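## Task

Remove the white plastic card case from the drawer of the small wooden box, set it directly on the table surface touching nothing else, then close the drawer. The box must stay roughly in its original spot and orientation, the other item must remain inside the drawer, and everything must stay that way without the robot holding it.

## Robot and tools

ROBOT. Two YAM-style six-joint arms, left_arm and right_arm, each ending in a parallel two-finger gripper. The names are labels, not sides of any picture. Arm root links in the scene frame: left_arm at (+0.038, +0.248, 0) m, quat_wxyz (+0.998, 0, 0, +0.070); right_arm at (-0.013, -0.256, 0) m, quat_wxyz (+0.999, 0, 0, -0.037).

SCENE FRAME. Origin on the table top midway between the arms; +z up, +x out over the table, +y toward left_arm. Gripper fingers point along the gripper's +z axis and close along its y axis. The reported end_effector_position is the point between the pads, roughly 1 cm short of the fingertips; it can be off from the truth, more so when reaching far.

TOOL execute_actions. Argument actions is a list holding zero or one item. Empty list: no command, just the current state. A move item: {"rows": [[...]], "steps": n}, n from 1 to 15 (default 15), each step 1/30 s. Every row is one list of 14 numbers covering both arms, even if only one moves: left_arm waist, shoulder, elbow, wrist pitch, wrist yaw, wrist roll, opening, then the same seven for right_arm. Joint numbers are absolute target angles in radians (same values as the Joint positions line), not offsets. Stated ranges per arm: waist -2.618..3.054, shoulder 0.000..3.142, elbow 0.000..3.142, wrist pitch -1.571..1.571, wrist yaw -1.571..1.571, wrist roll -2.094..2.094. Actual ends may sit 0.036 rad either way; a target beyond a stated end by more than 0.036 and beyond the current angle gets the call refused (nothing sent). Targets past the real end are clipped, with a note "joint sent to its limit" (possibly about a previous action). Opening is an absolute value in [-1, 1]: +1 fully open, -1 closed. Rows apply one per step; if fewer rows than steps, the last repeats. A wait item: {"steps": n} with n up to 300, counted from the last result, your reply time included. Optional pictures: false suppresses the images (default is to include them from cam_head_left, cam_head_right, cam_high, cam_low, cam_left_wrist, cam_right_wrist, each 504x504).

MOTION LIMITS. Each step the sent target is held within a lead of the measured angle: 0.202 rad waist, 0.258 shoulder, 0.238 elbow, 0.573 wrist pitch, 0.522 wrist yaw and roll; if the targets would shift the gripper over 70 mm from where it is, all are pulled back. So large moves need several calls. Friction may leave a joint up to about 0.031 rad short, and smaller commanded changes may not move it. Between calls the arms keep heading to the last row until they all nearly stop or a step is HELD.

RESULT LINES. State line: each gripper's position (m) and quat_wxyz. Joint positions / Joint velocities: per arm six joints (rad, rad/s) plus finger pad gap (m; 0.094 open). grip_measured: opening on the command scale; each gripper may read up to about 1 mm off. "joint command not followed": a clearance check altered or blocked targets on some steps. HELD: that step's row was partly or wholly not sent. MOTOR HOT appears from 75 °C; OVER-TEMPERATURE FAULT means an arm was stopped (90 °C pause of 10 s; at 100 °C the arm goes limp and drops).

GRIPPING. To hold something, command an opening below grip_measured: about 0.03 below for a firm hold, less for a lighter one. Pad force limit is roughly 50-62 N; very thin parts (under ~2 mm) are held more weakly. Holding loads heats motors, so don't hang on longer than needed.

zoom_image: camera (one of the six names) and region [x0, y0, x1, y1] in pixels of that camera's latest image, max 504x504; gives a closer look.

read_manual: section "licences" (default) returns URDF licence text; no motion.

finished_scene: scene (1 or 2) ends that scene irreversibly, grades it and starts the next; its result gives scene 2's task. Replying without any tool call ends all remaining scenes.

ORDER. Look, open the drawer, grasp the target item, lift it out and set it on a clear patch of table, release, then push the drawer shut, and check everything rests on its own before finishing.

AVOID. Dropping or knocking anything off the table (fails the task); moving or turning the box; removing the other item; arms colliding or pressing each other; slams, slips and very hard pushes. Occasional external tugs on held parts or pushes on loose objects may occur.

Each tool is called after "Request:" as a command line: name --argument value for each argument, lists and objects as JSON in quotes; but a table of rows of numbers goes row by row, as --pt "numbers of a row", without its own name.

## Session

Request:
execute_actions --actions '[]'

Scene clock: 0.00 s of 6000.00 s.
left_arm: end_effector_position=(+0.2501, +0.4743, +0.1330) grip_measured=+1.000 end_effector_quat_wxyz=(+0.416, +0.296, +0.705, +0.492) | right_arm: end_effector_position=(+0.3570, -0.5585, +0.3866) grip_measured=+1.000 end_effector_quat_wxyz=(+0.611, +0.736, +0.290, -0.027)
Joint positions: left_arm=[1.041 1.125 0.128 0.776 0.697 1.411 0.094] | right_arm=[-0.355  1.643  1.723 -0.44   0.777  1.41   0.094]
Joint velocities: left_arm=[ 0.022 -0.032  0.027  0.051  0.051  0.007  0.   ] | right_arm=[-0.012 -0.007 -0.012 -0.022  0.037 -0.037  0.   ]

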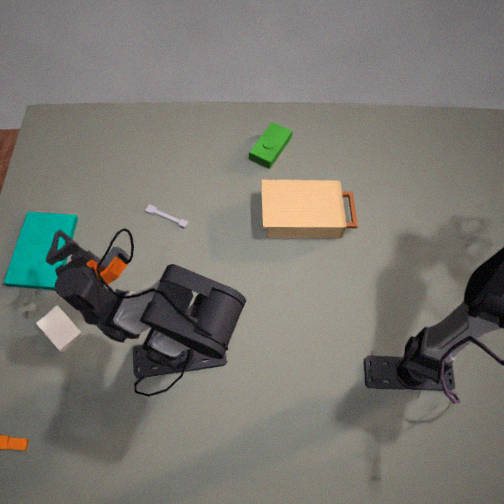

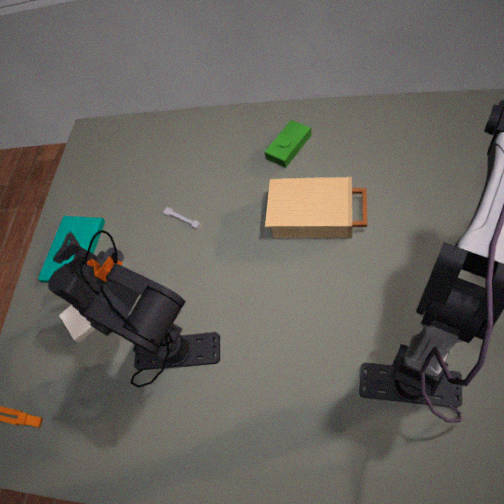

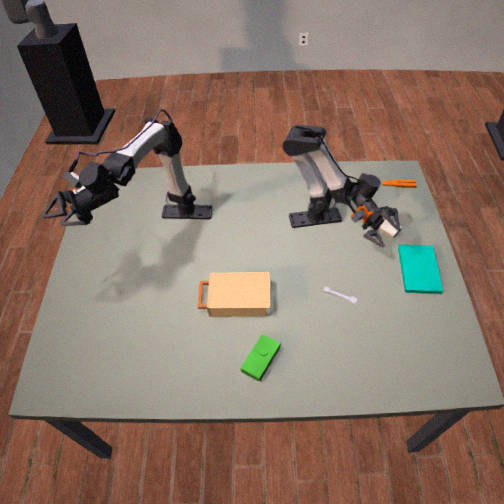

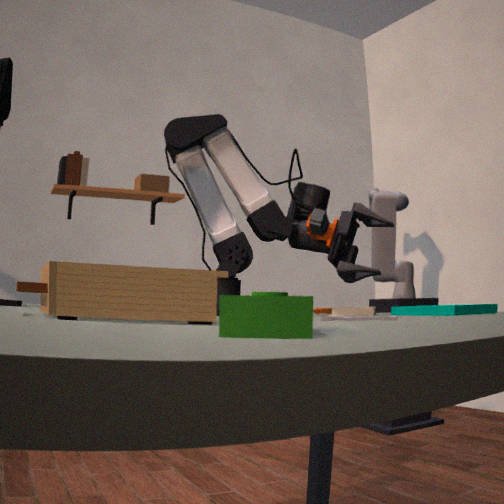

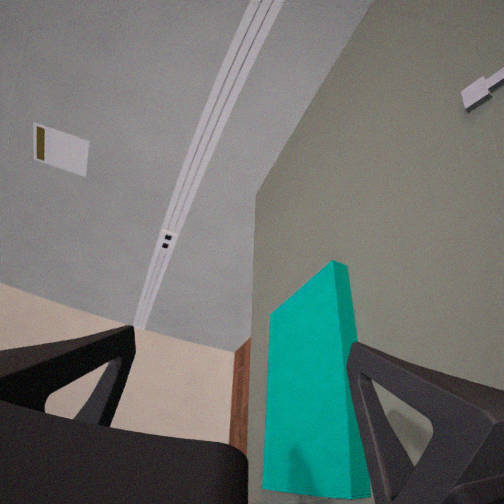

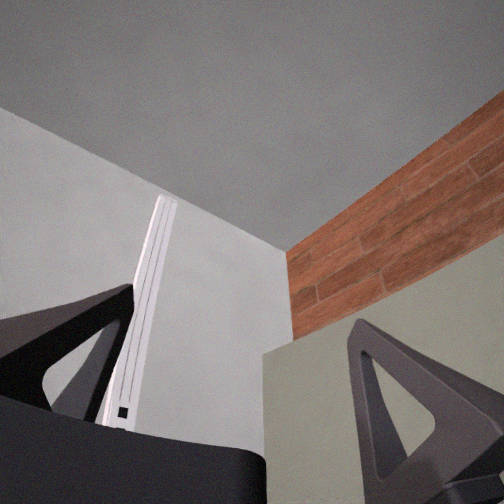

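Request:
execute_actions --actions '[{"rows":[[0.5,1.5,1.4,-0.8,0,0,-1,0.363,1.95,1.85,-1.4,0,0.289,-0.3]]}]' --pictures false

Request:
execute_actions --actions '[{"steps":60}]' --pictures false

Request:
execute_actions --actions '[{"rows":[[-0.735,2.0,1.854,-1.394,0,-0.595,-1,0.363,2.031,1.854,-1.394,0,0.289,-0.3]]}]' --pictures false

Request:
execute_actions --actions '[{"steps":75}]'

Scene clock: 35.93 s of 6000.00 s.
left_arm: end_effector_position=(+0.3671, +0.4804, +0.1673) grip_measured=-0.987 end_effector_quat_wxyz=(+0.297, -0.218, +0.924, +0.103) | right_arm: end_effector_position=(+0.4511, -0.3582, +0.2085) grip_measured=-0.298 end_effector_quat_wxyz=(+0.309, +0.484, +0.818, -0.034)
Joint positions: left_arm=[ 0.493  1.513  1.223 -0.643  0.041  0.155  0.001] | right_arm=[-0.031  1.87   1.806 -0.946  0.308  0.874  0.033]
Joint velocities: left_arm=[ 0.007 -0.012  2.21  -1.194 -0.227 -0.974 -0.   ] | right_arm=[ 0.872  0.32   0.037 -1.253 -0.813 -1.502  0.   ]
Steps of this call (steps 1 to 90: nothing new was sent; then 32.43 s passed at rest; steps 91 to 105: all 15 steps of this action). Readings (joint positions):
91: left_arm=[1.011 1.150 0.157 0.715 0.635 1.344] | right_arm=[-0.350 1.650 1.732 -0.459 0.759 1.386]
92: left_arm=[0.942 1.228 0.231 0.607 0.537 1.246] | right_arm=[-0.339 1.661 1.749 -0.491 0.730 1.352]
94: left_arm=[0.805 1.398 0.398 0.394 0.349 1.049] | right_arm=[-0.301 1.692 1.775 -0.546 0.669 1.288]
98: left_arm=[0.553 1.513 0.696 -0.066 0.141 0.658] | right_arm=[-0.216 1.765 1.796 -0.667 0.541 1.158]
105: the state above

Scene clock: 37.93 s of 6000.00 s.
left_arm: end_effector_position=(+0.3636, +0.4842, +0.2216) grip_measured=-0.987 end_effector_quat_wxyz=(+0.317, -0.289, +0.898, +0.099) | right_arm: end_effector_position=(+0.3550, -0.1465, +0.1525) grip_measured=-0.298 end_effector_quat_wxyz=(+0.045, +0.003, +0.999, +0.010)
Joint positions: left_arm=[ 0.493  1.492  1.398 -0.801  0.011  0.005  0.001] | right_arm=[ 0.368  1.929  1.834 -1.385  0.008  0.3    0.033]
Joint velocities: left_arm=[-0.017 -0.002 -0.007  0.051 -0.037 -0.022  0.001] | right_arm=[ 0.012 -0.012  0.017 -0.022  0.037 -0.007 -0.   ]
Steps of this call (steps 1 to 45: the robot went on to your last target; steps 46 to 60: nothing new was sent). Readings (joint positions):
1: left_arm=[0.493 1.513 1.291 -0.669 0.034 0.125] | right_arm=[0.002 1.881 1.807 -0.989 0.278 0.823]
2: left_arm=[0.493 1.509 1.343 -0.680 0.029 0.101] | right_arm=[0.037 1.891 1.809 -1.029 0.250 0.770]
4: left_arm=[0.493 1.495 1.392 -0.692 0.023 0.066] | right_arm=[0.115 1.906 1.812 -1.104 0.198 0.666]
8: left_arm=[0.493 1.492 1.398 -0.750 0.016 0.030] | right_arm=[0.295 1.925 1.824 -1.231 0.107 0.489]
60: the state above
All arms were judged still, so your last target was given up. Only a new action makes them travel on or press farther. Fingers that are still opening or closing keep moving.

Scene clock: 38.43 s of 6000.00 s.
left_arm: end_effector_position=(+0.4289, +0.1882, +0.1101) grip_measured=-0.987 end_effector_quat_wxyz=(+0.014, -0.196, +0.980, -0.002) | right_arm: end_effector_position=(+0.3595, -0.1451, +0.1227) grip_measured=-0.298 end_effector_quat_wxyz=(+0.006, +0.003, +1.000, -0.002)
Joint positions: left_arm=[-0.293  2.029  1.811 -1.325 -0.005 -0.548  0.001] | right_arm=[ 0.368  2.02   1.849 -1.388  0.007  0.3    0.033]
Joint velocities: left_arm=[-1.726 -0.002  0.164 -0.212 -0.051 -0.256  0.   ] | right_arm=[-0.002 -0.012 -0.012 -0.051 -0.037 -0.007  0.   ]
Steps of this call (steps 1 to 15: all 15 steps of this action). Readings (joint positions):
1: left_arm=[0.477 1.518 1.436 -0.870 0.002 -0.057] | right_arm=[0.368 1.936 1.838 -1.388 0.008 0.300]
2: left_arm=[0.439 1.572 1.512 -0.971 -0.007 -0.144] | right_arm=[0.368 1.947 1.845 -1.390 0.008 0.300]
4: left_arm=[0.331 1.711 1.660 -1.102 -0.008 -0.287] | right_arm=[0.368 1.979 1.849 -1.388 0.008 0.300]
8: left_arm=[0.121 1.938 1.800 -1.206 -0.007 -0.437] | right_arm=[0.368 2.020 1.849 -1.388 0.007 0.300]
15: the state above

Scene clock: 40.93 s of 6000.00 s.
left_arm: end_effector_position=(+0.3550, +0.0318, +0.1139) grip_measured=-0.987 end_effector_quat_wxyz=(-0.011, +0.002, +1.000, +0.002) | right_arm: end_effector_position=(+0.3595, -0.1451, +0.1227) grip_measured=-0.298 end_effector_quat_wxyz=(+0.006, +0.003, +1.000, -0.002)
Joint positions: left_arm=[-0.733  2.029  1.826 -1.388  0.009 -0.59   0.001] | right_arm=[ 0.368  2.02   1.849 -1.388  0.007  0.3    0.033]
Joint velocities: left_arm=[-0.002  0.002 -0.007  0.051 -0.051  0.007 -0.001] | right_arm=[ 0.017 -0.002 -0.012  0.022 -0.037  0.051 -0.   ]
Steps of this call (steps 1 to 30: the robot went on to your last target; steps 31 to 75: nothing new was sent). Readings (joint positions):
1: left_arm=[-0.354 2.029 1.815 -1.332 -0.005 -0.555] | right_arm=[0.368 2.020 1.849 -1.388 0.007 0.300]
2: left_arm=[-0.417 2.029 1.819 -1.337 -0.004 -0.561] | right_arm=[0.368 2.020 1.849 -1.388 0.007 0.300]
4: left_arm=[-0.542 2.029 1.822 -1.344 -0.003 -0.570] | right_arm=[0.368 2.020 1.849 -1.388 0.007 0.300]
8: left_arm=[-0.753 2.029 1.825 -1.359 0.007 -0.579] | right_arm=[0.368 2.020 1.849 -1.388 0.007 0.300]
75: the state above
All arms were judged still, so your last target was given up. Only a new action makes them travel on or press farther. Fingers that are still opening or closing keep moving.

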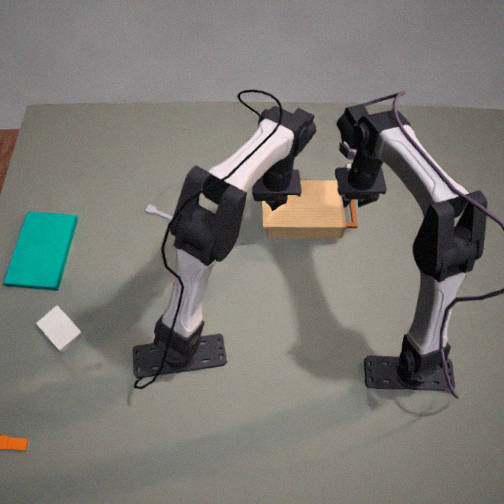

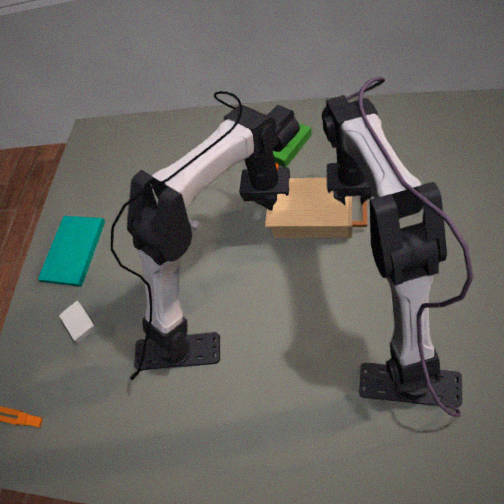

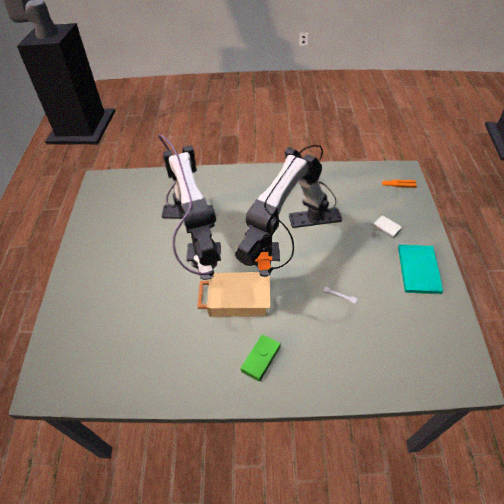

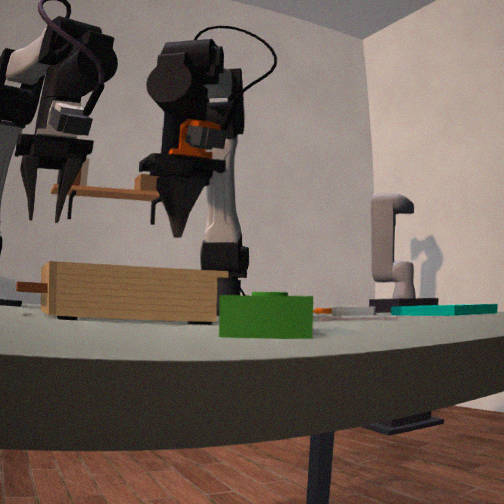

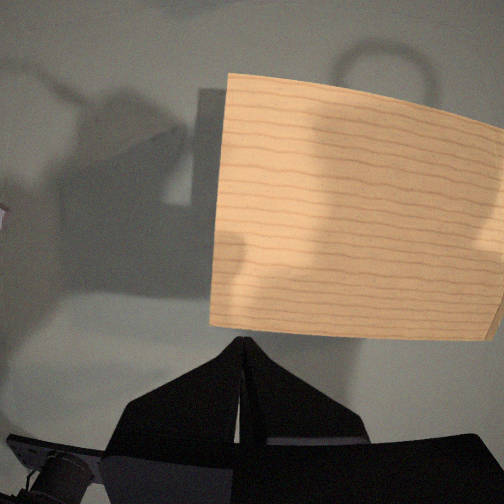

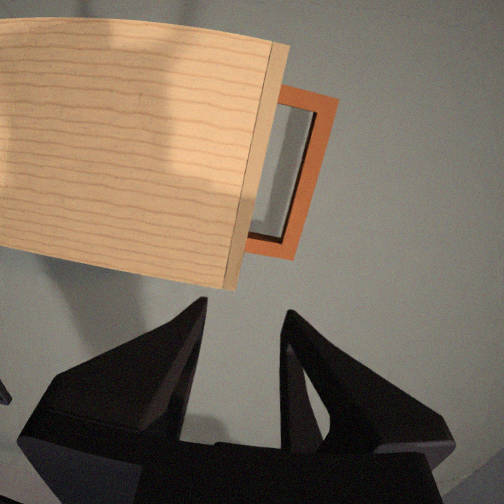

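Request:
execute_actions --actions '[{"rows":[[-0.715,2.13,1.91,-1.33,0,-0.575,-1,0.284,2.13,1.85,-1.286,0,0.29,-0.4]]}]' --pictures false

Request:
execute_actions --actions '[{"steps":20}]'

Scene clock: 50.80 s of 6000.00 s.
left_arm: end_effector_position=(+0.3779, +0.0222, +0.0890) grip_measured=-0.987 end_effector_quat_wxyz=(-0.010, +0.001, +1.000, +0.001) | right_arm: end_effector_position=(+0.3904, -0.1738, +0.0844) grip_measured=-0.398 end_effector_quat_wxyz=(+0.003, +0.048, +0.999, -0.000)
Joint positions: left_arm=[-0.721  2.132  1.883 -1.341  0.009 -0.58   0.001] | right_arm=[ 0.277  2.123  1.852 -1.293  0.002  0.299  0.028]
Joint velocities: left_arm=[ 0.022 -0.007 -0.002 -0.022  0.022 -0.051  0.001] | right_arm=[-0.007  0.002  0.022  0.007 -0.007  0.022 -0.   ]
Steps of this call (steps 1 to 90: nothing new was sent; then 6.37 s passed at rest; steps 91 to 105: all 15 steps of this action). Readings (joint positions):
91: left_arm=[-0.732 2.039 1.837 -1.393 0.009 -0.589] | right_arm=[0.362 2.027 1.849 -1.383 0.004 0.300]
92: left_arm=[-0.731 2.057 1.859 -1.388 0.009 -0.587] | right_arm=[0.351 2.038 1.851 -1.367 0.001 0.299]
94: left_arm=[-0.726 2.094 1.882 -1.361 0.009 -0.584] | right_arm=[0.315 2.073 1.852 -1.335 0.001 0.299]
98: left_arm=[-0.721 2.131 1.883 -1.345 0.009 -0.582] | right_arm=[0.276 2.122 1.852 -1.305 0.002 0.299]
105: the state above

Scene clock: 51.47 s of 6000.00 s.
left_arm: end_effector_position=(+0.3780, +0.0221, +0.0890) grip_measured=-0.987 end_effector_quat_wxyz=(-0.010, +0.001, +1.000, +0.001) | right_arm: end_effector_position=(+0.3909, -0.1737, +0.0844) grip_measured=-0.398 end_effector_quat_wxyz=(+0.004, +0.048, +0.999, -0.000)
Joint positions: left_arm=[-0.721  2.132  1.883 -1.34   0.009 -0.58   0.001] | right_arm=[ 0.277  2.123  1.852 -1.291  0.002  0.299  0.028]
Joint velocities: left_arm=[ 0.007  0.017  0.017 -0.037 -0.007 -0.022 -0.   ] | right_arm=[-0.012 -0.002 -0.002  0.037 -0.051 -0.022 -0.001]
Steps of this call (steps 1 to 15: the robot went on to your last target; steps 16 to 20: nothing new was sent). Readings (joint positions):
1: left_arm=[-0.721 2.132 1.883 -1.341 0.009 -0.580] | right_arm=[0.277 2.123 1.852 -1.293 0.002 0.299]
2: left_arm=[-0.721 2.132 1.883 -1.341 0.009 -0.580] | right_arm=[0.277 2.123 1.852 -1.293 0.002 0.299]
4: left_arm=[-0.721 2.132 1.883 -1.341 0.009 -0.580] | right_arm=[0.277 2.123 1.852 -1.292 0.002 0.299]
8: left_arm=[-0.721 2.132 1.883 -1.341 0.009 -0.580] | right_arm=[0.277 2.123 1.852 -1.291 0.002 0.299]
20: the state above
All arms were judged still, so your last target was given up. Only a new action makes them travel on or press farther. Fingers that are still opening or closing keep moving.

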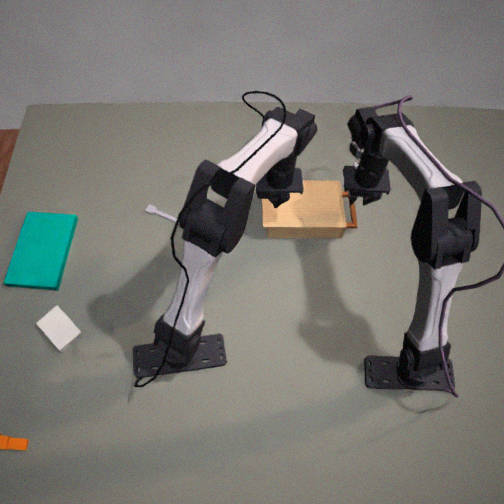

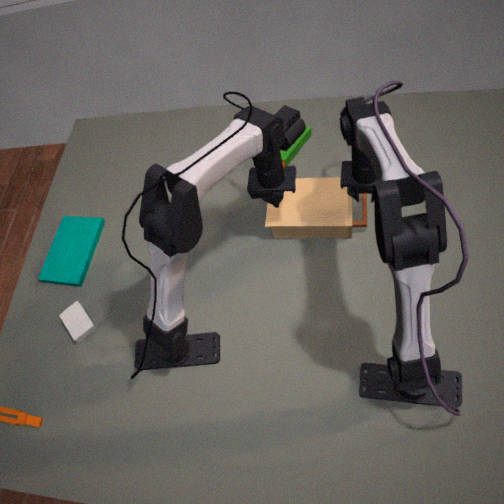

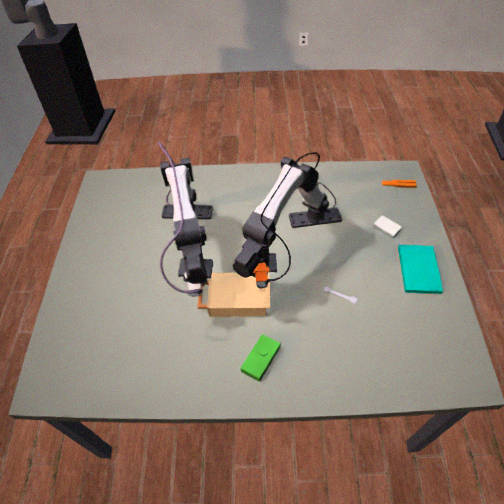

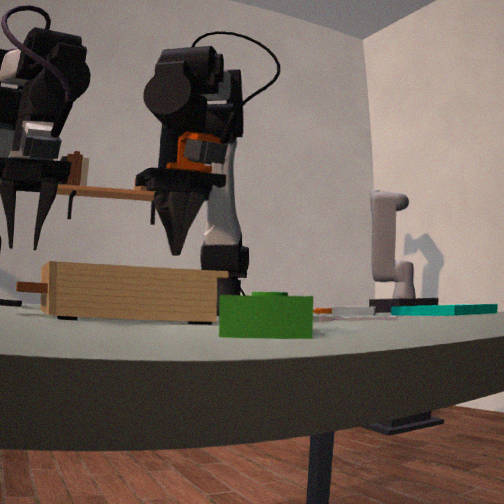

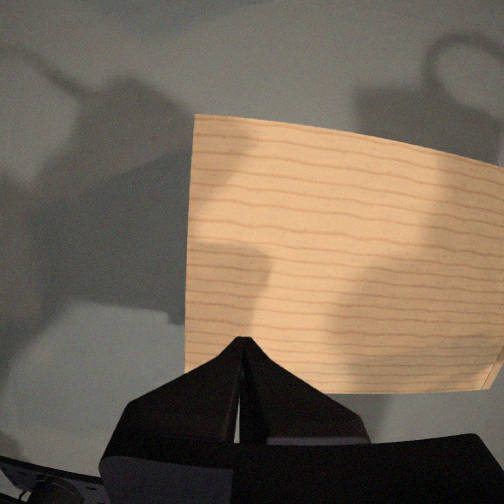

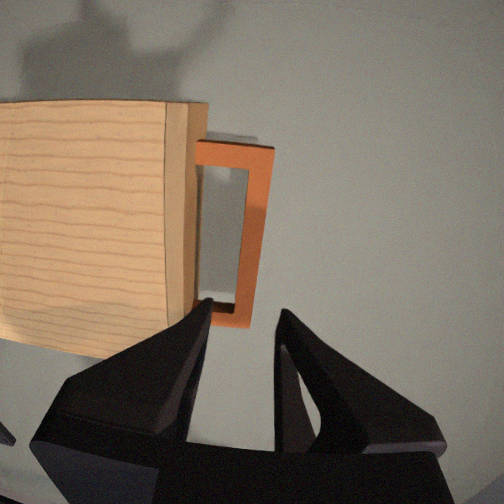

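Request:
execute_actions --actions '[{"rows":[[-0.715,2.14,1.88,-1.28,0,-0.575,-1,0.28,2.14,1.83,-1.24,0,0.29,-0.4],[-0.715,2.15,1.88,-1.26,0,-0.575,-1,0.28,2.15,1.82,-1.22,0,0.29,-0.4],[-0.715,2.165,1.875,-1.25,0,-0.575,-1,0.28,2.16,1.81,-1.2,0,0.29,-0.4],[-0.715,2.18,1.87,-1.24,0,-0.575,-1,0.28,2.17,1.795,-1.18,0,0.29,-0.4],[-0.715,2.195,1.865,-1.24,0,-0.575,-1,0.28,2.185,1.783,-1.17,0,0.29,-0.4]]}]'

Scene clock: 64.23 s of 6000.00 s.
left_arm: end_effector_position=(+0.3931, +0.0122, +0.0671) grip_measured=-0.987 end_effector_quat_wxyz=(+0.001, +0.001, +1.000, -0.006) | right_arm: end_effector_position=(+0.4032, -0.1712, +0.0554) grip_measured=-0.398 end_effector_quat_wxyz=(+0.013, +0.048, +0.999, +0.002)
Joint positions: left_arm=[-0.721  2.187  1.883 -1.259  0.009 -0.58   0.001] | right_arm=[ 0.277  2.167  1.805 -1.182  0.002  0.299  0.028]
Joint velocities: left_arm=[-0.007 -0.007  0.022  0.007 -0.037  0.007 -0.   ] | right_arm=[ 0.022 -0.022 -0.002  0.081  0.007  0.081  0.   ]
Steps of this call (steps 1 to 90: nothing new was sent; then 9.27 s passed at rest; steps 91 to 105: all 15 steps of this action). Readings (joint positions):
91: left_arm=[-0.721 2.132 1.883 -1.337 0.009 -0.580] | right_arm=[0.277 2.123 1.852 -1.288 0.002 0.299]
92: left_arm=[-0.721 2.132 1.883 -1.327 0.009 -0.580] | right_arm=[0.277 2.123 1.852 -1.279 0.002 0.299]
94: left_arm=[-0.721 2.137 1.883 -1.302 0.009 -0.580] | right_arm=[0.277 2.123 1.844 -1.248 0.002 0.299]
98: left_arm=[-0.721 2.176 1.883 -1.269 0.009 -0.580] | right_arm=[0.277 2.145 1.818 -1.201 0.002 0.299]
105: the state above

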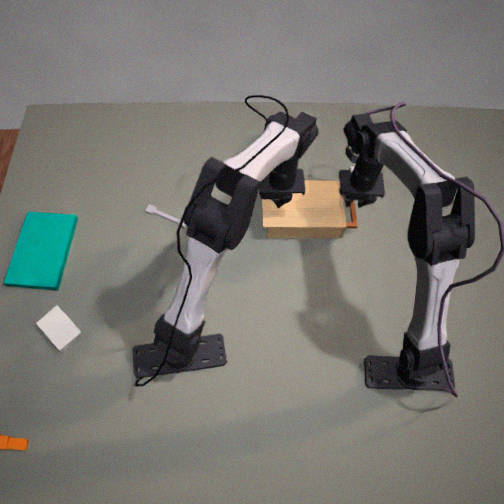

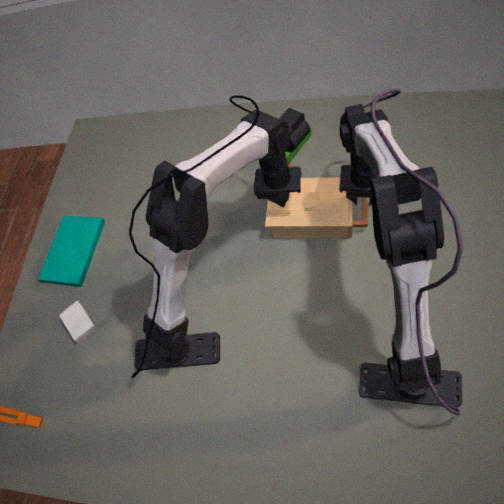

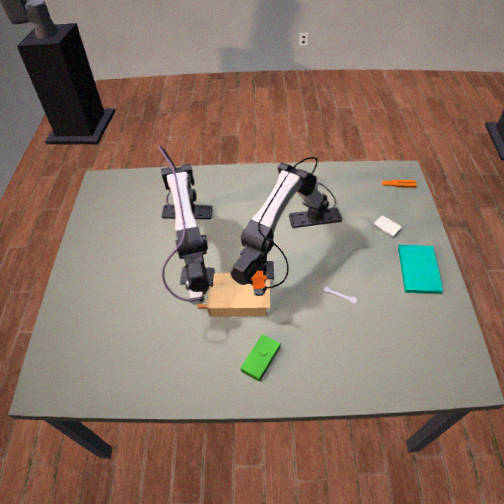

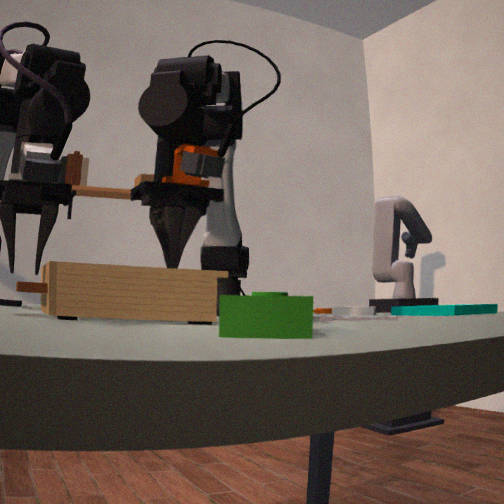

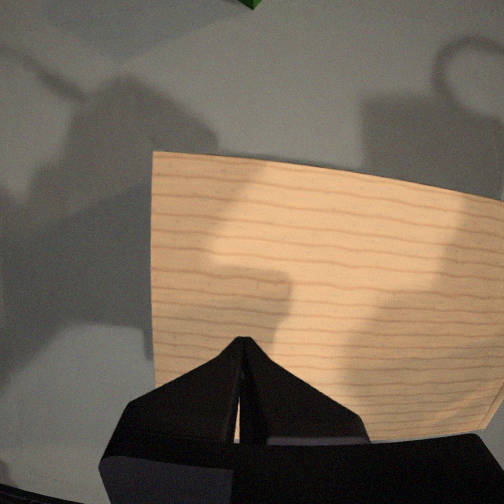

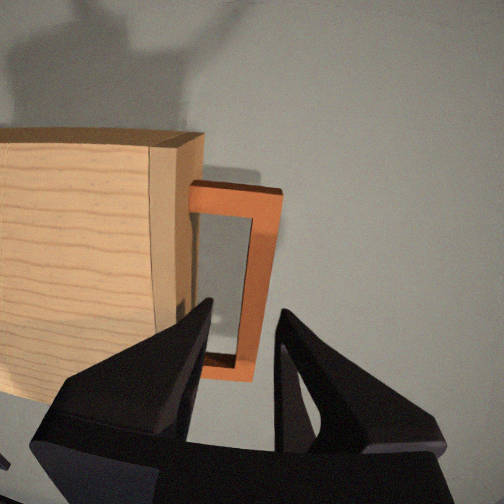

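Shift slightly outward, descend, then pull by hooking.

Request:
execute_actions --actions '[{"rows":[[-0.715,2.24,1.86,-1.24,0,-0.575,-1,0.255,2.235,1.783,-1.15,0,0.29,-0.45]]}]' --pictures false

Request:
execute_actions --actions '[{"rows":[[-0.715,2.24,1.86,-1.24,0,-0.575,-1,0.23,2.235,1.783,-1.15,0,0.25,-0.45],[-0.715,2.24,1.86,-1.24,0,-0.575,-1,0.22,2.235,1.783,-1.15,0,0.25,-0.45],[-0.715,2.24,1.86,-1.24,0,-0.575,-1,0.2,2.235,1.783,-1.15,0,0.22,-0.45],[-0.715,2.24,1.86,-1.24,0,-0.575,-1,0.17,2.235,1.783,-1.16,0,0.19,-0.45]]}]'

Scene clock: 76.73 s of 6000.00 s.
left_arm: end_effector_position=(+0.3929, +0.0123, +0.0662) grip_measured=-0.987 end_effector_quat_wxyz=(-0.000, +0.001, +1.000, -0.005) | right_arm: end_effector_position=(+0.4076, -0.1774, +0.0359) grip_measured=-0.448 end_effector_quat_wxyz=(+0.003, +0.057, +0.998, -0.000)
Joint positions: left_arm=[-0.721  2.189  1.883 -1.259  0.009 -0.58   0.001] | right_arm=[ 0.261  2.215  1.805 -1.156  0.002  0.299  0.026]
Joint velocities: left_arm=[ 0.007  0.002 -0.002  0.007  0.037 -0.037  0.001] | right_arm=[-0.007 -0.027 -0.012  0.007  0.066 -0.051  0.001]
Steps of this call (steps 1 to 15: the robot went on to your last target; steps 16 to 90: nothing new was sent; then 9.00 s passed at rest; steps 91 to 105: all 15 steps of this action). Readings (joint positions):
91: left_arm=[-0.721 2.189 1.883 -1.259 0.009 -0.580] | right_arm=[0.276 2.170 1.805 -1.174 0.002 0.299]
92: left_arm=[-0.721 2.189 1.883 -1.259 0.009 -0.580] | right_arm=[0.275 2.175 1.805 -1.169 0.002 0.299]
94: left_arm=[-0.721 2.189 1.883 -1.259 0.009 -0.580] | right_arm=[0.269 2.192 1.805 -1.162 0.002 0.299]
98: left_arm=[-0.721 2.189 1.883 -1.259 0.009 -0.580] | right_arm=[0.261 2.214 1.805 -1.158 0.002 0.299]
105: the state above

Scene clock: 77.23 s of 6000.00 s.
left_arm: end_effector_position=(+0.3931, +0.0119, +0.0662) grip_measured=-0.987 end_effector_quat_wxyz=(+0.000, +0.001, +1.000, -0.006) | right_arm: end_effector_position=(+0.4098, -0.1849, +0.0365) grip_measured=-0.448 end_effector_quat_wxyz=(-0.004, +0.034, +0.999, +0.042)
Joint positions: left_arm=[-0.721  2.189  1.883 -1.258  0.011 -0.579  0.001] | right_arm=[ 0.209  2.215  1.805 -1.153 -0.083  0.203  0.026]
Joint velocities: left_arm=[ 0.007 -0.002  0.007  0.037  0.007 -0.007 -0.   ] | right_arm=[ 0.002 -0.012 -0.027 -0.007  0.022 -0.022  0.001]
Steps of this call (steps 1 to 15: all 15 steps of this action). Readings (joint positions):
1: left_arm=[-0.721 2.189 1.883 -1.259 0.009 -0.580] | right_arm=[0.259 2.215 1.805 -1.156 0.002 0.294]
2: left_arm=[-0.721 2.189 1.883 -1.259 0.009 -0.580] | right_arm=[0.256 2.215 1.805 -1.156 0.001 0.287]
4: left_arm=[-0.721 2.189 1.883 -1.259 0.009 -0.580] | right_arm=[0.237 2.215 1.805 -1.155 -0.016 0.263]
8: left_arm=[-0.721 2.189 1.883 -1.258 0.011 -0.579] | right_arm=[0.212 2.215 1.805 -1.154 -0.075 0.223]
15: the state above

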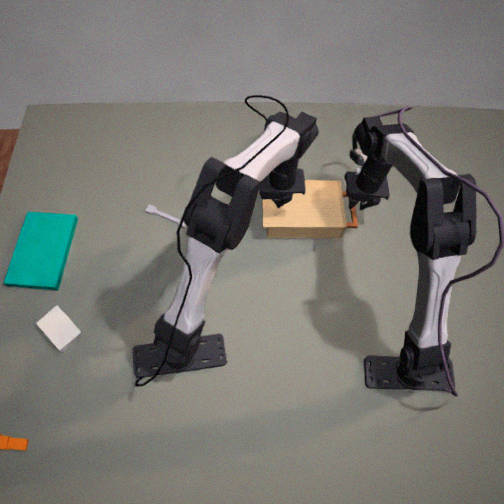

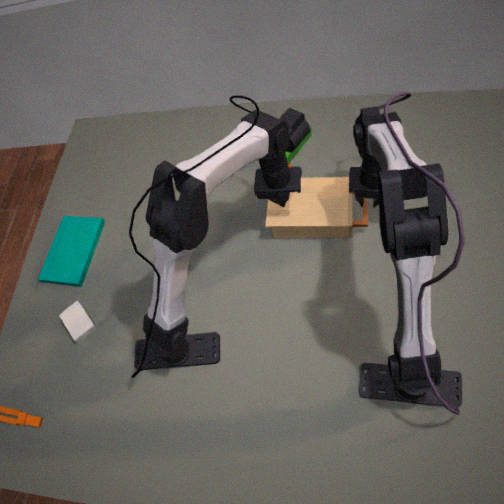

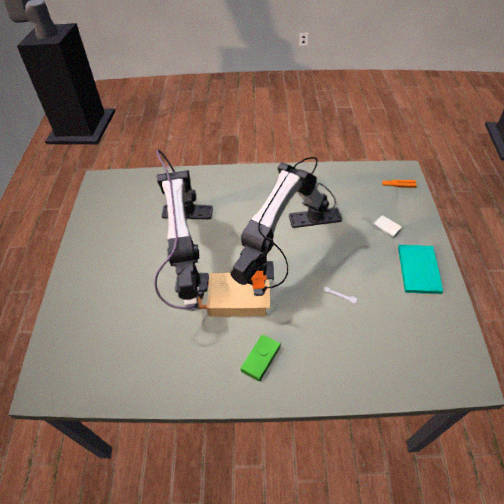

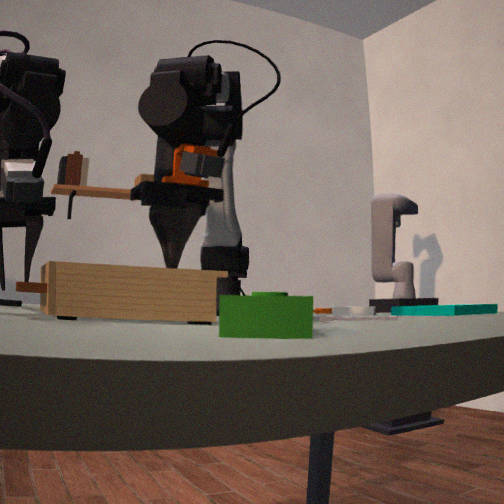

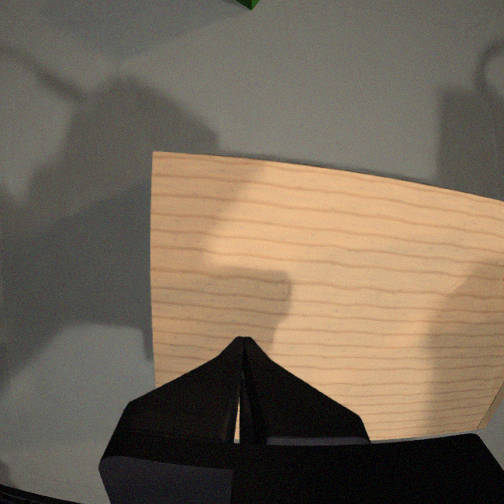

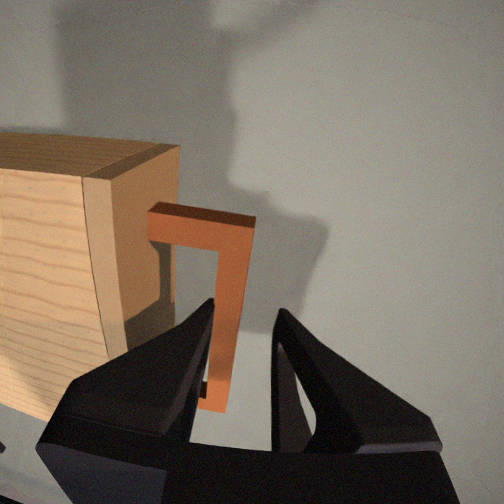

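Stiff catch; press more, go deeper, bias the yaw.

Request:
execute_actions --actions '[{"rows":[[-0.715,2.28,1.83,-1.24,0,-0.575,-1,0.2,2.25,1.76,-1.16,0,0.2,-0.45],[-0.715,2.28,1.83,-1.24,0,-0.575,-1,0.2,2.25,1.76,-1.16,0,0.2,-0.45],[-0.715,2.28,1.83,-1.24,0,-0.575,-1,0.2,2.25,1.76,-1.16,0.05,0.2,-0.45],[-0.715,2.28,1.83,-1.24,0,-0.575,-1,0.17,2.25,1.76,-1.16,0.1,0.2,-0.45],[-0.715,2.28,1.83,-1.24,0,-0.575,-1,0.13,2.25,1.76,-1.16,0.13,0.18,-0.45]]}]'

Scene clock: 95.40 s of 6000.00 s.
left_arm: end_effector_position=(+0.3928, +0.0120, +0.0649) grip_measured=-0.987 end_effector_quat_wxyz=(-0.002, +0.001, +1.000, -0.005) | right_arm: end_effector_position=(+0.4093, -0.1966, +0.0344) grip_measured=-0.448 end_effector_quat_wxyz=(-0.005, +0.035, +0.999, +0.031)
Joint positions: left_arm=[-0.721  2.192  1.883 -1.259  0.011 -0.579  0.001] | right_arm=[ 0.19   2.216  1.799 -1.154 -0.063  0.185  0.026]
Joint velocities: left_arm=[-0.007 -0.002  0.012  0.022  0.007 -0.066 -0.   ] | right_arm=[-0.007 -0.002 -0.017 -0.037 -0.022 -0.007 -0.001]
Steps of this call (steps 1 to 15: the robot went on to your last target; steps 16 to 90: nothing new was sent; then 14.67 s passed at rest; steps 91 to 105: all 15 steps of this action). Readings (joint positions):
91: left_arm=[-0.721 2.192 1.883 -1.258 0.011 -0.579] | right_arm=[0.209 2.216 1.802 -1.151 -0.083 0.198]
92: left_arm=[-0.721 2.192 1.883 -1.259 0.011 -0.579] | right_arm=[0.210 2.216 1.800 -1.149 -0.082 0.198]
94: left_arm=[-0.721 2.192 1.883 -1.259 0.011 -0.579] | right_arm=[0.211 2.216 1.799 -1.148 -0.073 0.198]
98: left_arm=[-0.721 2.192 1.883 -1.259 0.011 -0.579] | right_arm=[0.202 2.216 1.799 -1.149 -0.070 0.190]
105: the state above

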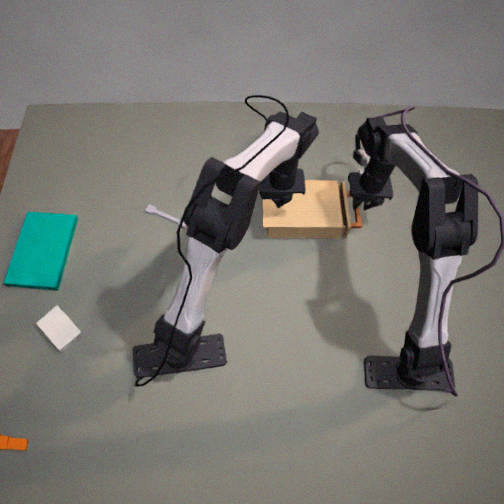

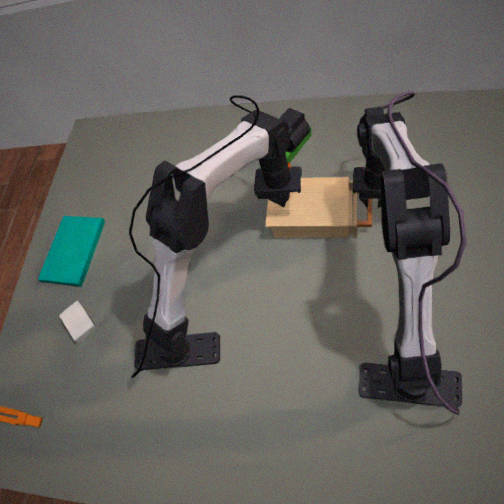

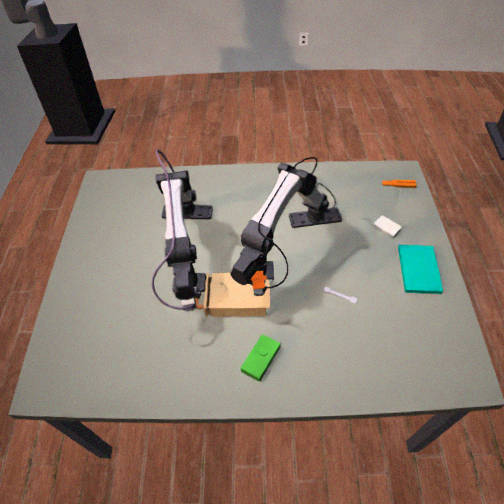

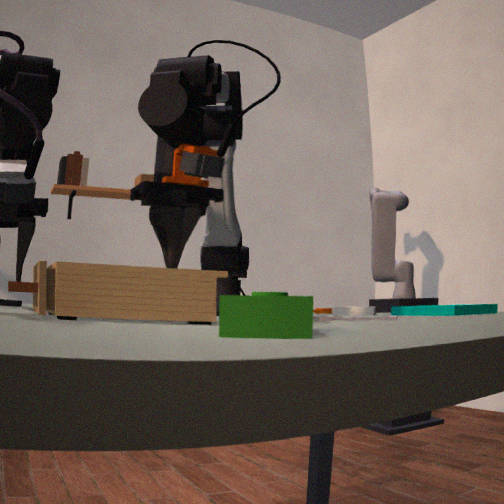

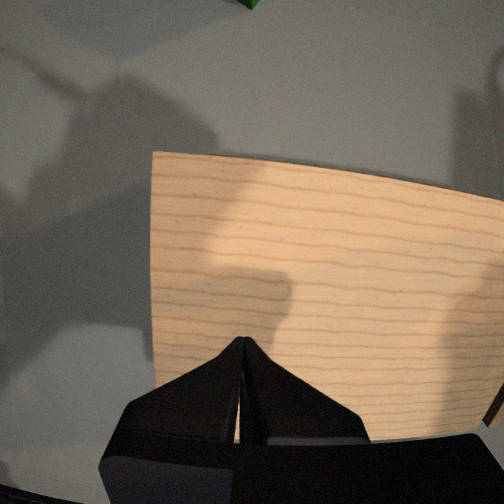

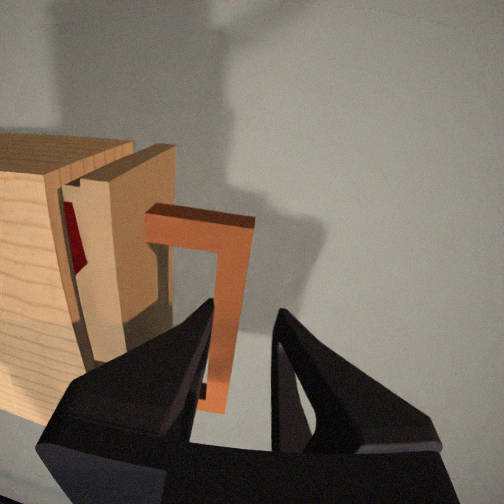

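Request:
execute_actions --actions '[{"rows":[[-0.715,2.28,1.83,-1.24,0,-0.575,-1,0.09,2.23,1.76,-1.17,0.2,0.14,-0.45]],"steps":8}]' --pictures false

Request:
execute_actions --actions '[{"rows":[[-0.715,2.28,1.83,-1.24,0,-0.575,-1,0.03,2.23,1.76,-1.17,0.2,0.08,-0.45]],"steps":8}]' --pictures false

Request:
execute_actions --actions '[{"rows":[[-0.715,2.28,1.83,-1.24,0,-0.575,-1,-0.03,2.23,1.76,-1.17,0.2,0.02,-0.45]],"steps":8}]' --pictures false

Request:
execute_actions --actions '[{"rows":[[-0.715,2.28,1.83,-1.24,0,-0.575,-1,-0.09,2.23,1.76,-1.17,0.2,-0.03,-0.45]]}]'

Scene clock: 108.07 s of 6000.00 s.
left_arm: end_effector_position=(+0.3928, +0.0120, +0.0649) grip_measured=-0.987 end_effector_quat_wxyz=(-0.002, +0.001, +1.000, -0.005) | right_arm: end_effector_position=(+0.4087, -0.2186, +0.0342) grip_measured=-0.448 end_effector_quat_wxyz=(-0.008, +0.036, +0.999, +0.013)
Joint positions: left_arm=[-0.721  2.192  1.883 -1.259  0.011 -0.579  0.001] | right_arm=[ 0.153  2.216  1.799 -1.167 -0.027  0.15   0.026]
Joint velocities: left_arm=[-0.002 -0.012  0.002 -0.051 -0.051 -0.051 -0.001] | right_arm=[-0.046  0.002 -0.007 -0.037  0.066 -0.139  0.   ]
Steps of this call (steps 1 to 15: the robot went on to your last target; steps 16 to 90: nothing new was sent; then 9.40 s passed at rest; steps 91 to 98: all 8 steps of this action). Readings (joint positions):
91: left_arm=[-0.721 2.192 1.883 -1.259 0.011 -0.579] | right_arm=[0.188 2.216 1.799 -1.155 -0.060 0.178]
92: left_arm=[-0.721 2.192 1.883 -1.259 0.011 -0.579] | right_arm=[0.184 2.216 1.799 -1.156 -0.052 0.170]
94: left_arm=[-0.721 2.192 1.883 -1.259 0.011 -0.579] | right_arm=[0.171 2.216 1.799 -1.161 -0.040 0.160]
98: the state above

Scene clock: 108.33 s of 6000.00 s.
left_arm: end_effector_position=(+0.3928, +0.0120, +0.0649) grip_measured=-0.987 end_effector_quat_wxyz=(-0.002, +0.001, +1.000, -0.005) | right_arm: end_effector_position=(+0.4079, -0.2501, +0.0342) grip_measured=-0.448 end_effector_quat_wxyz=(-0.012, +0.042, +0.999, +0.004)
Joint positions: left_arm=[-0.721  2.192  1.883 -1.259  0.011 -0.579  0.001] | right_arm=[ 0.085  2.216  1.799 -1.177 -0.01   0.095  0.026]
Joint velocities: left_arm=[-0.012 -0.007 -0.017  0.066  0.007 -0.022 -0.001] | right_arm=[-0.1    0.012 -0.022 -0.007  0.051 -0.066  0.   ]
Steps of this call (steps 1 to 8: all 8 steps of this action). Readings (joint positions):
1: left_arm=[-0.721 2.192 1.883 -1.259 0.011 -0.579] | right_arm=[0.149 2.216 1.799 -1.167 -0.029 0.141]
2: left_arm=[-0.721 2.192 1.883 -1.259 0.011 -0.579] | right_arm=[0.143 2.216 1.799 -1.167 -0.031 0.129]
4: left_arm=[-0.721 2.192 1.883 -1.259 0.011 -0.579] | right_arm=[0.121 2.216 1.799 -1.171 -0.028 0.112]
8: the state above

Scene clock: 108.60 s of 6000.00 s.
left_arm: end_effector_position=(+0.3928, +0.0120, +0.0649) grip_measured=-0.987 end_effector_quat_wxyz=(-0.002, +0.001, +1.000, -0.005) | right_arm: end_effector_position=(+0.4060, -0.2951, +0.0336) grip_measured=-0.448 end_effector_quat_wxyz=(-0.012, +0.054, +0.998, -0.026)
Joint positions: left_arm=[-0.721  2.192  1.883 -1.259  0.011 -0.579  0.001] | right_arm=[ 0.004  2.216  1.796 -1.174  0.053  0.039  0.026]
Joint velocities: left_arm=[-0.002 -0.007  0.012 -0.022  0.007 -0.066 -0.   ] | right_arm=[-0.232  0.002 -0.066  0.007  0.095 -0.051  0.   ]
Steps of this call (steps 1 to 8: all 8 steps of this action). Readings (joint positions):
1: left_arm=[-0.721 2.192 1.883 -1.259 0.011 -0.579] | right_arm=[0.078 2.216 1.799 -1.177 -0.008 0.084]
2: left_arm=[-0.721 2.192 1.883 -1.259 0.011 -0.579] | right_arm=[0.070 2.216 1.799 -1.177 -0.008 0.072]
4: left_arm=[-0.721 2.192 1.883 -1.259 0.011 -0.579] | right_arm=[0.046 2.216 1.799 -1.177 0.001 0.054]
8: the state above

Scene clock: 109.10 s of 6000.00 s.
left_arm: end_effector_position=(+0.3928, +0.0120, +0.0649) grip_measured=-0.987 end_effector_quat_wxyz=(-0.002, +0.001, +1.000, -0.005) | right_arm: end_effector_position=(+0.4044, -0.3157, +0.0333) grip_measured=-0.448 end_effector_quat_wxyz=(-0.012, +0.050, +0.998, -0.025)
Joint positions: left_arm=[-0.721  2.192  1.883 -1.259  0.011 -0.579  0.001] | right_arm=[-0.046  2.216  1.795 -1.169  0.051 -0.02   0.026]
Joint velocities: left_arm=[-0.017  0.007 -0.007  0.051  0.007 -0.051 -0.002] | right_arm=[ 0.002  0.012 -0.012  0.022  0.081  0.007 -0.   ]
Steps of this call (steps 1 to 15: all 15 steps of this action). Readings (joint positions):
1: left_arm=[-0.721 2.192 1.883 -1.259 0.011 -0.579] | right_arm=[-0.005 2.216 1.795 -1.173 0.044 0.029]
2: left_arm=[-0.721 2.192 1.883 -1.259 0.011 -0.579] | right_arm=[-0.010 2.216 1.795 -1.172 0.034 0.019]
4: left_arm=[-0.721 2.192 1.883 -1.259 0.011 -0.579] | right_arm=[-0.020 2.216 1.795 -1.172 0.017 0.003]
8: left_arm=[-0.721 2.192 1.883 -1.259 0.011 -0.579] | right_arm=[-0.030 2.216 1.795 -1.170 0.023 -0.013]
15: the state above

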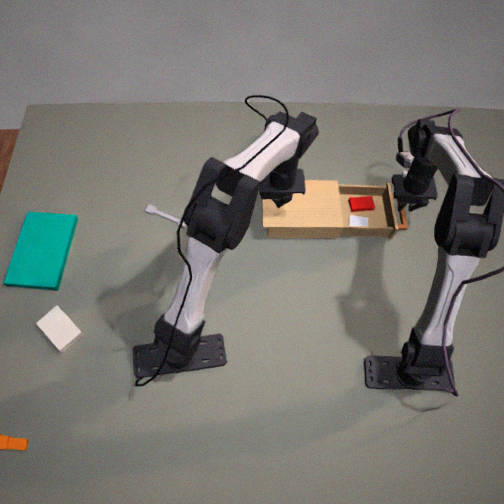

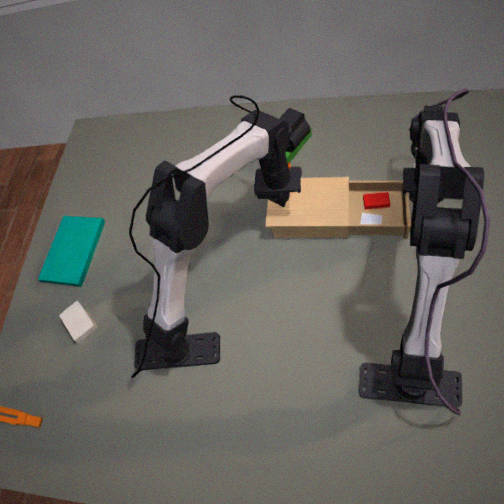

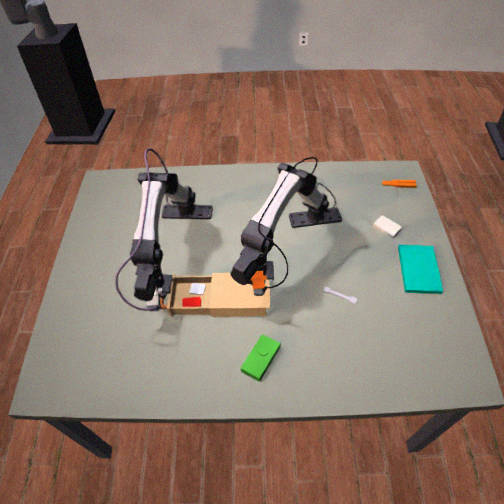

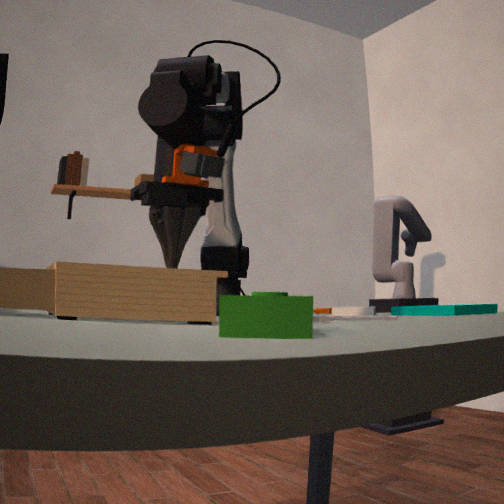

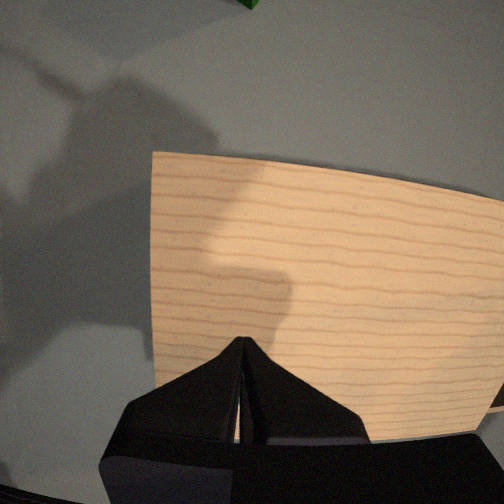

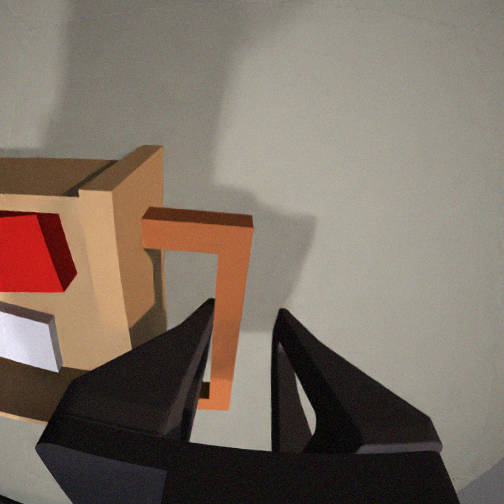

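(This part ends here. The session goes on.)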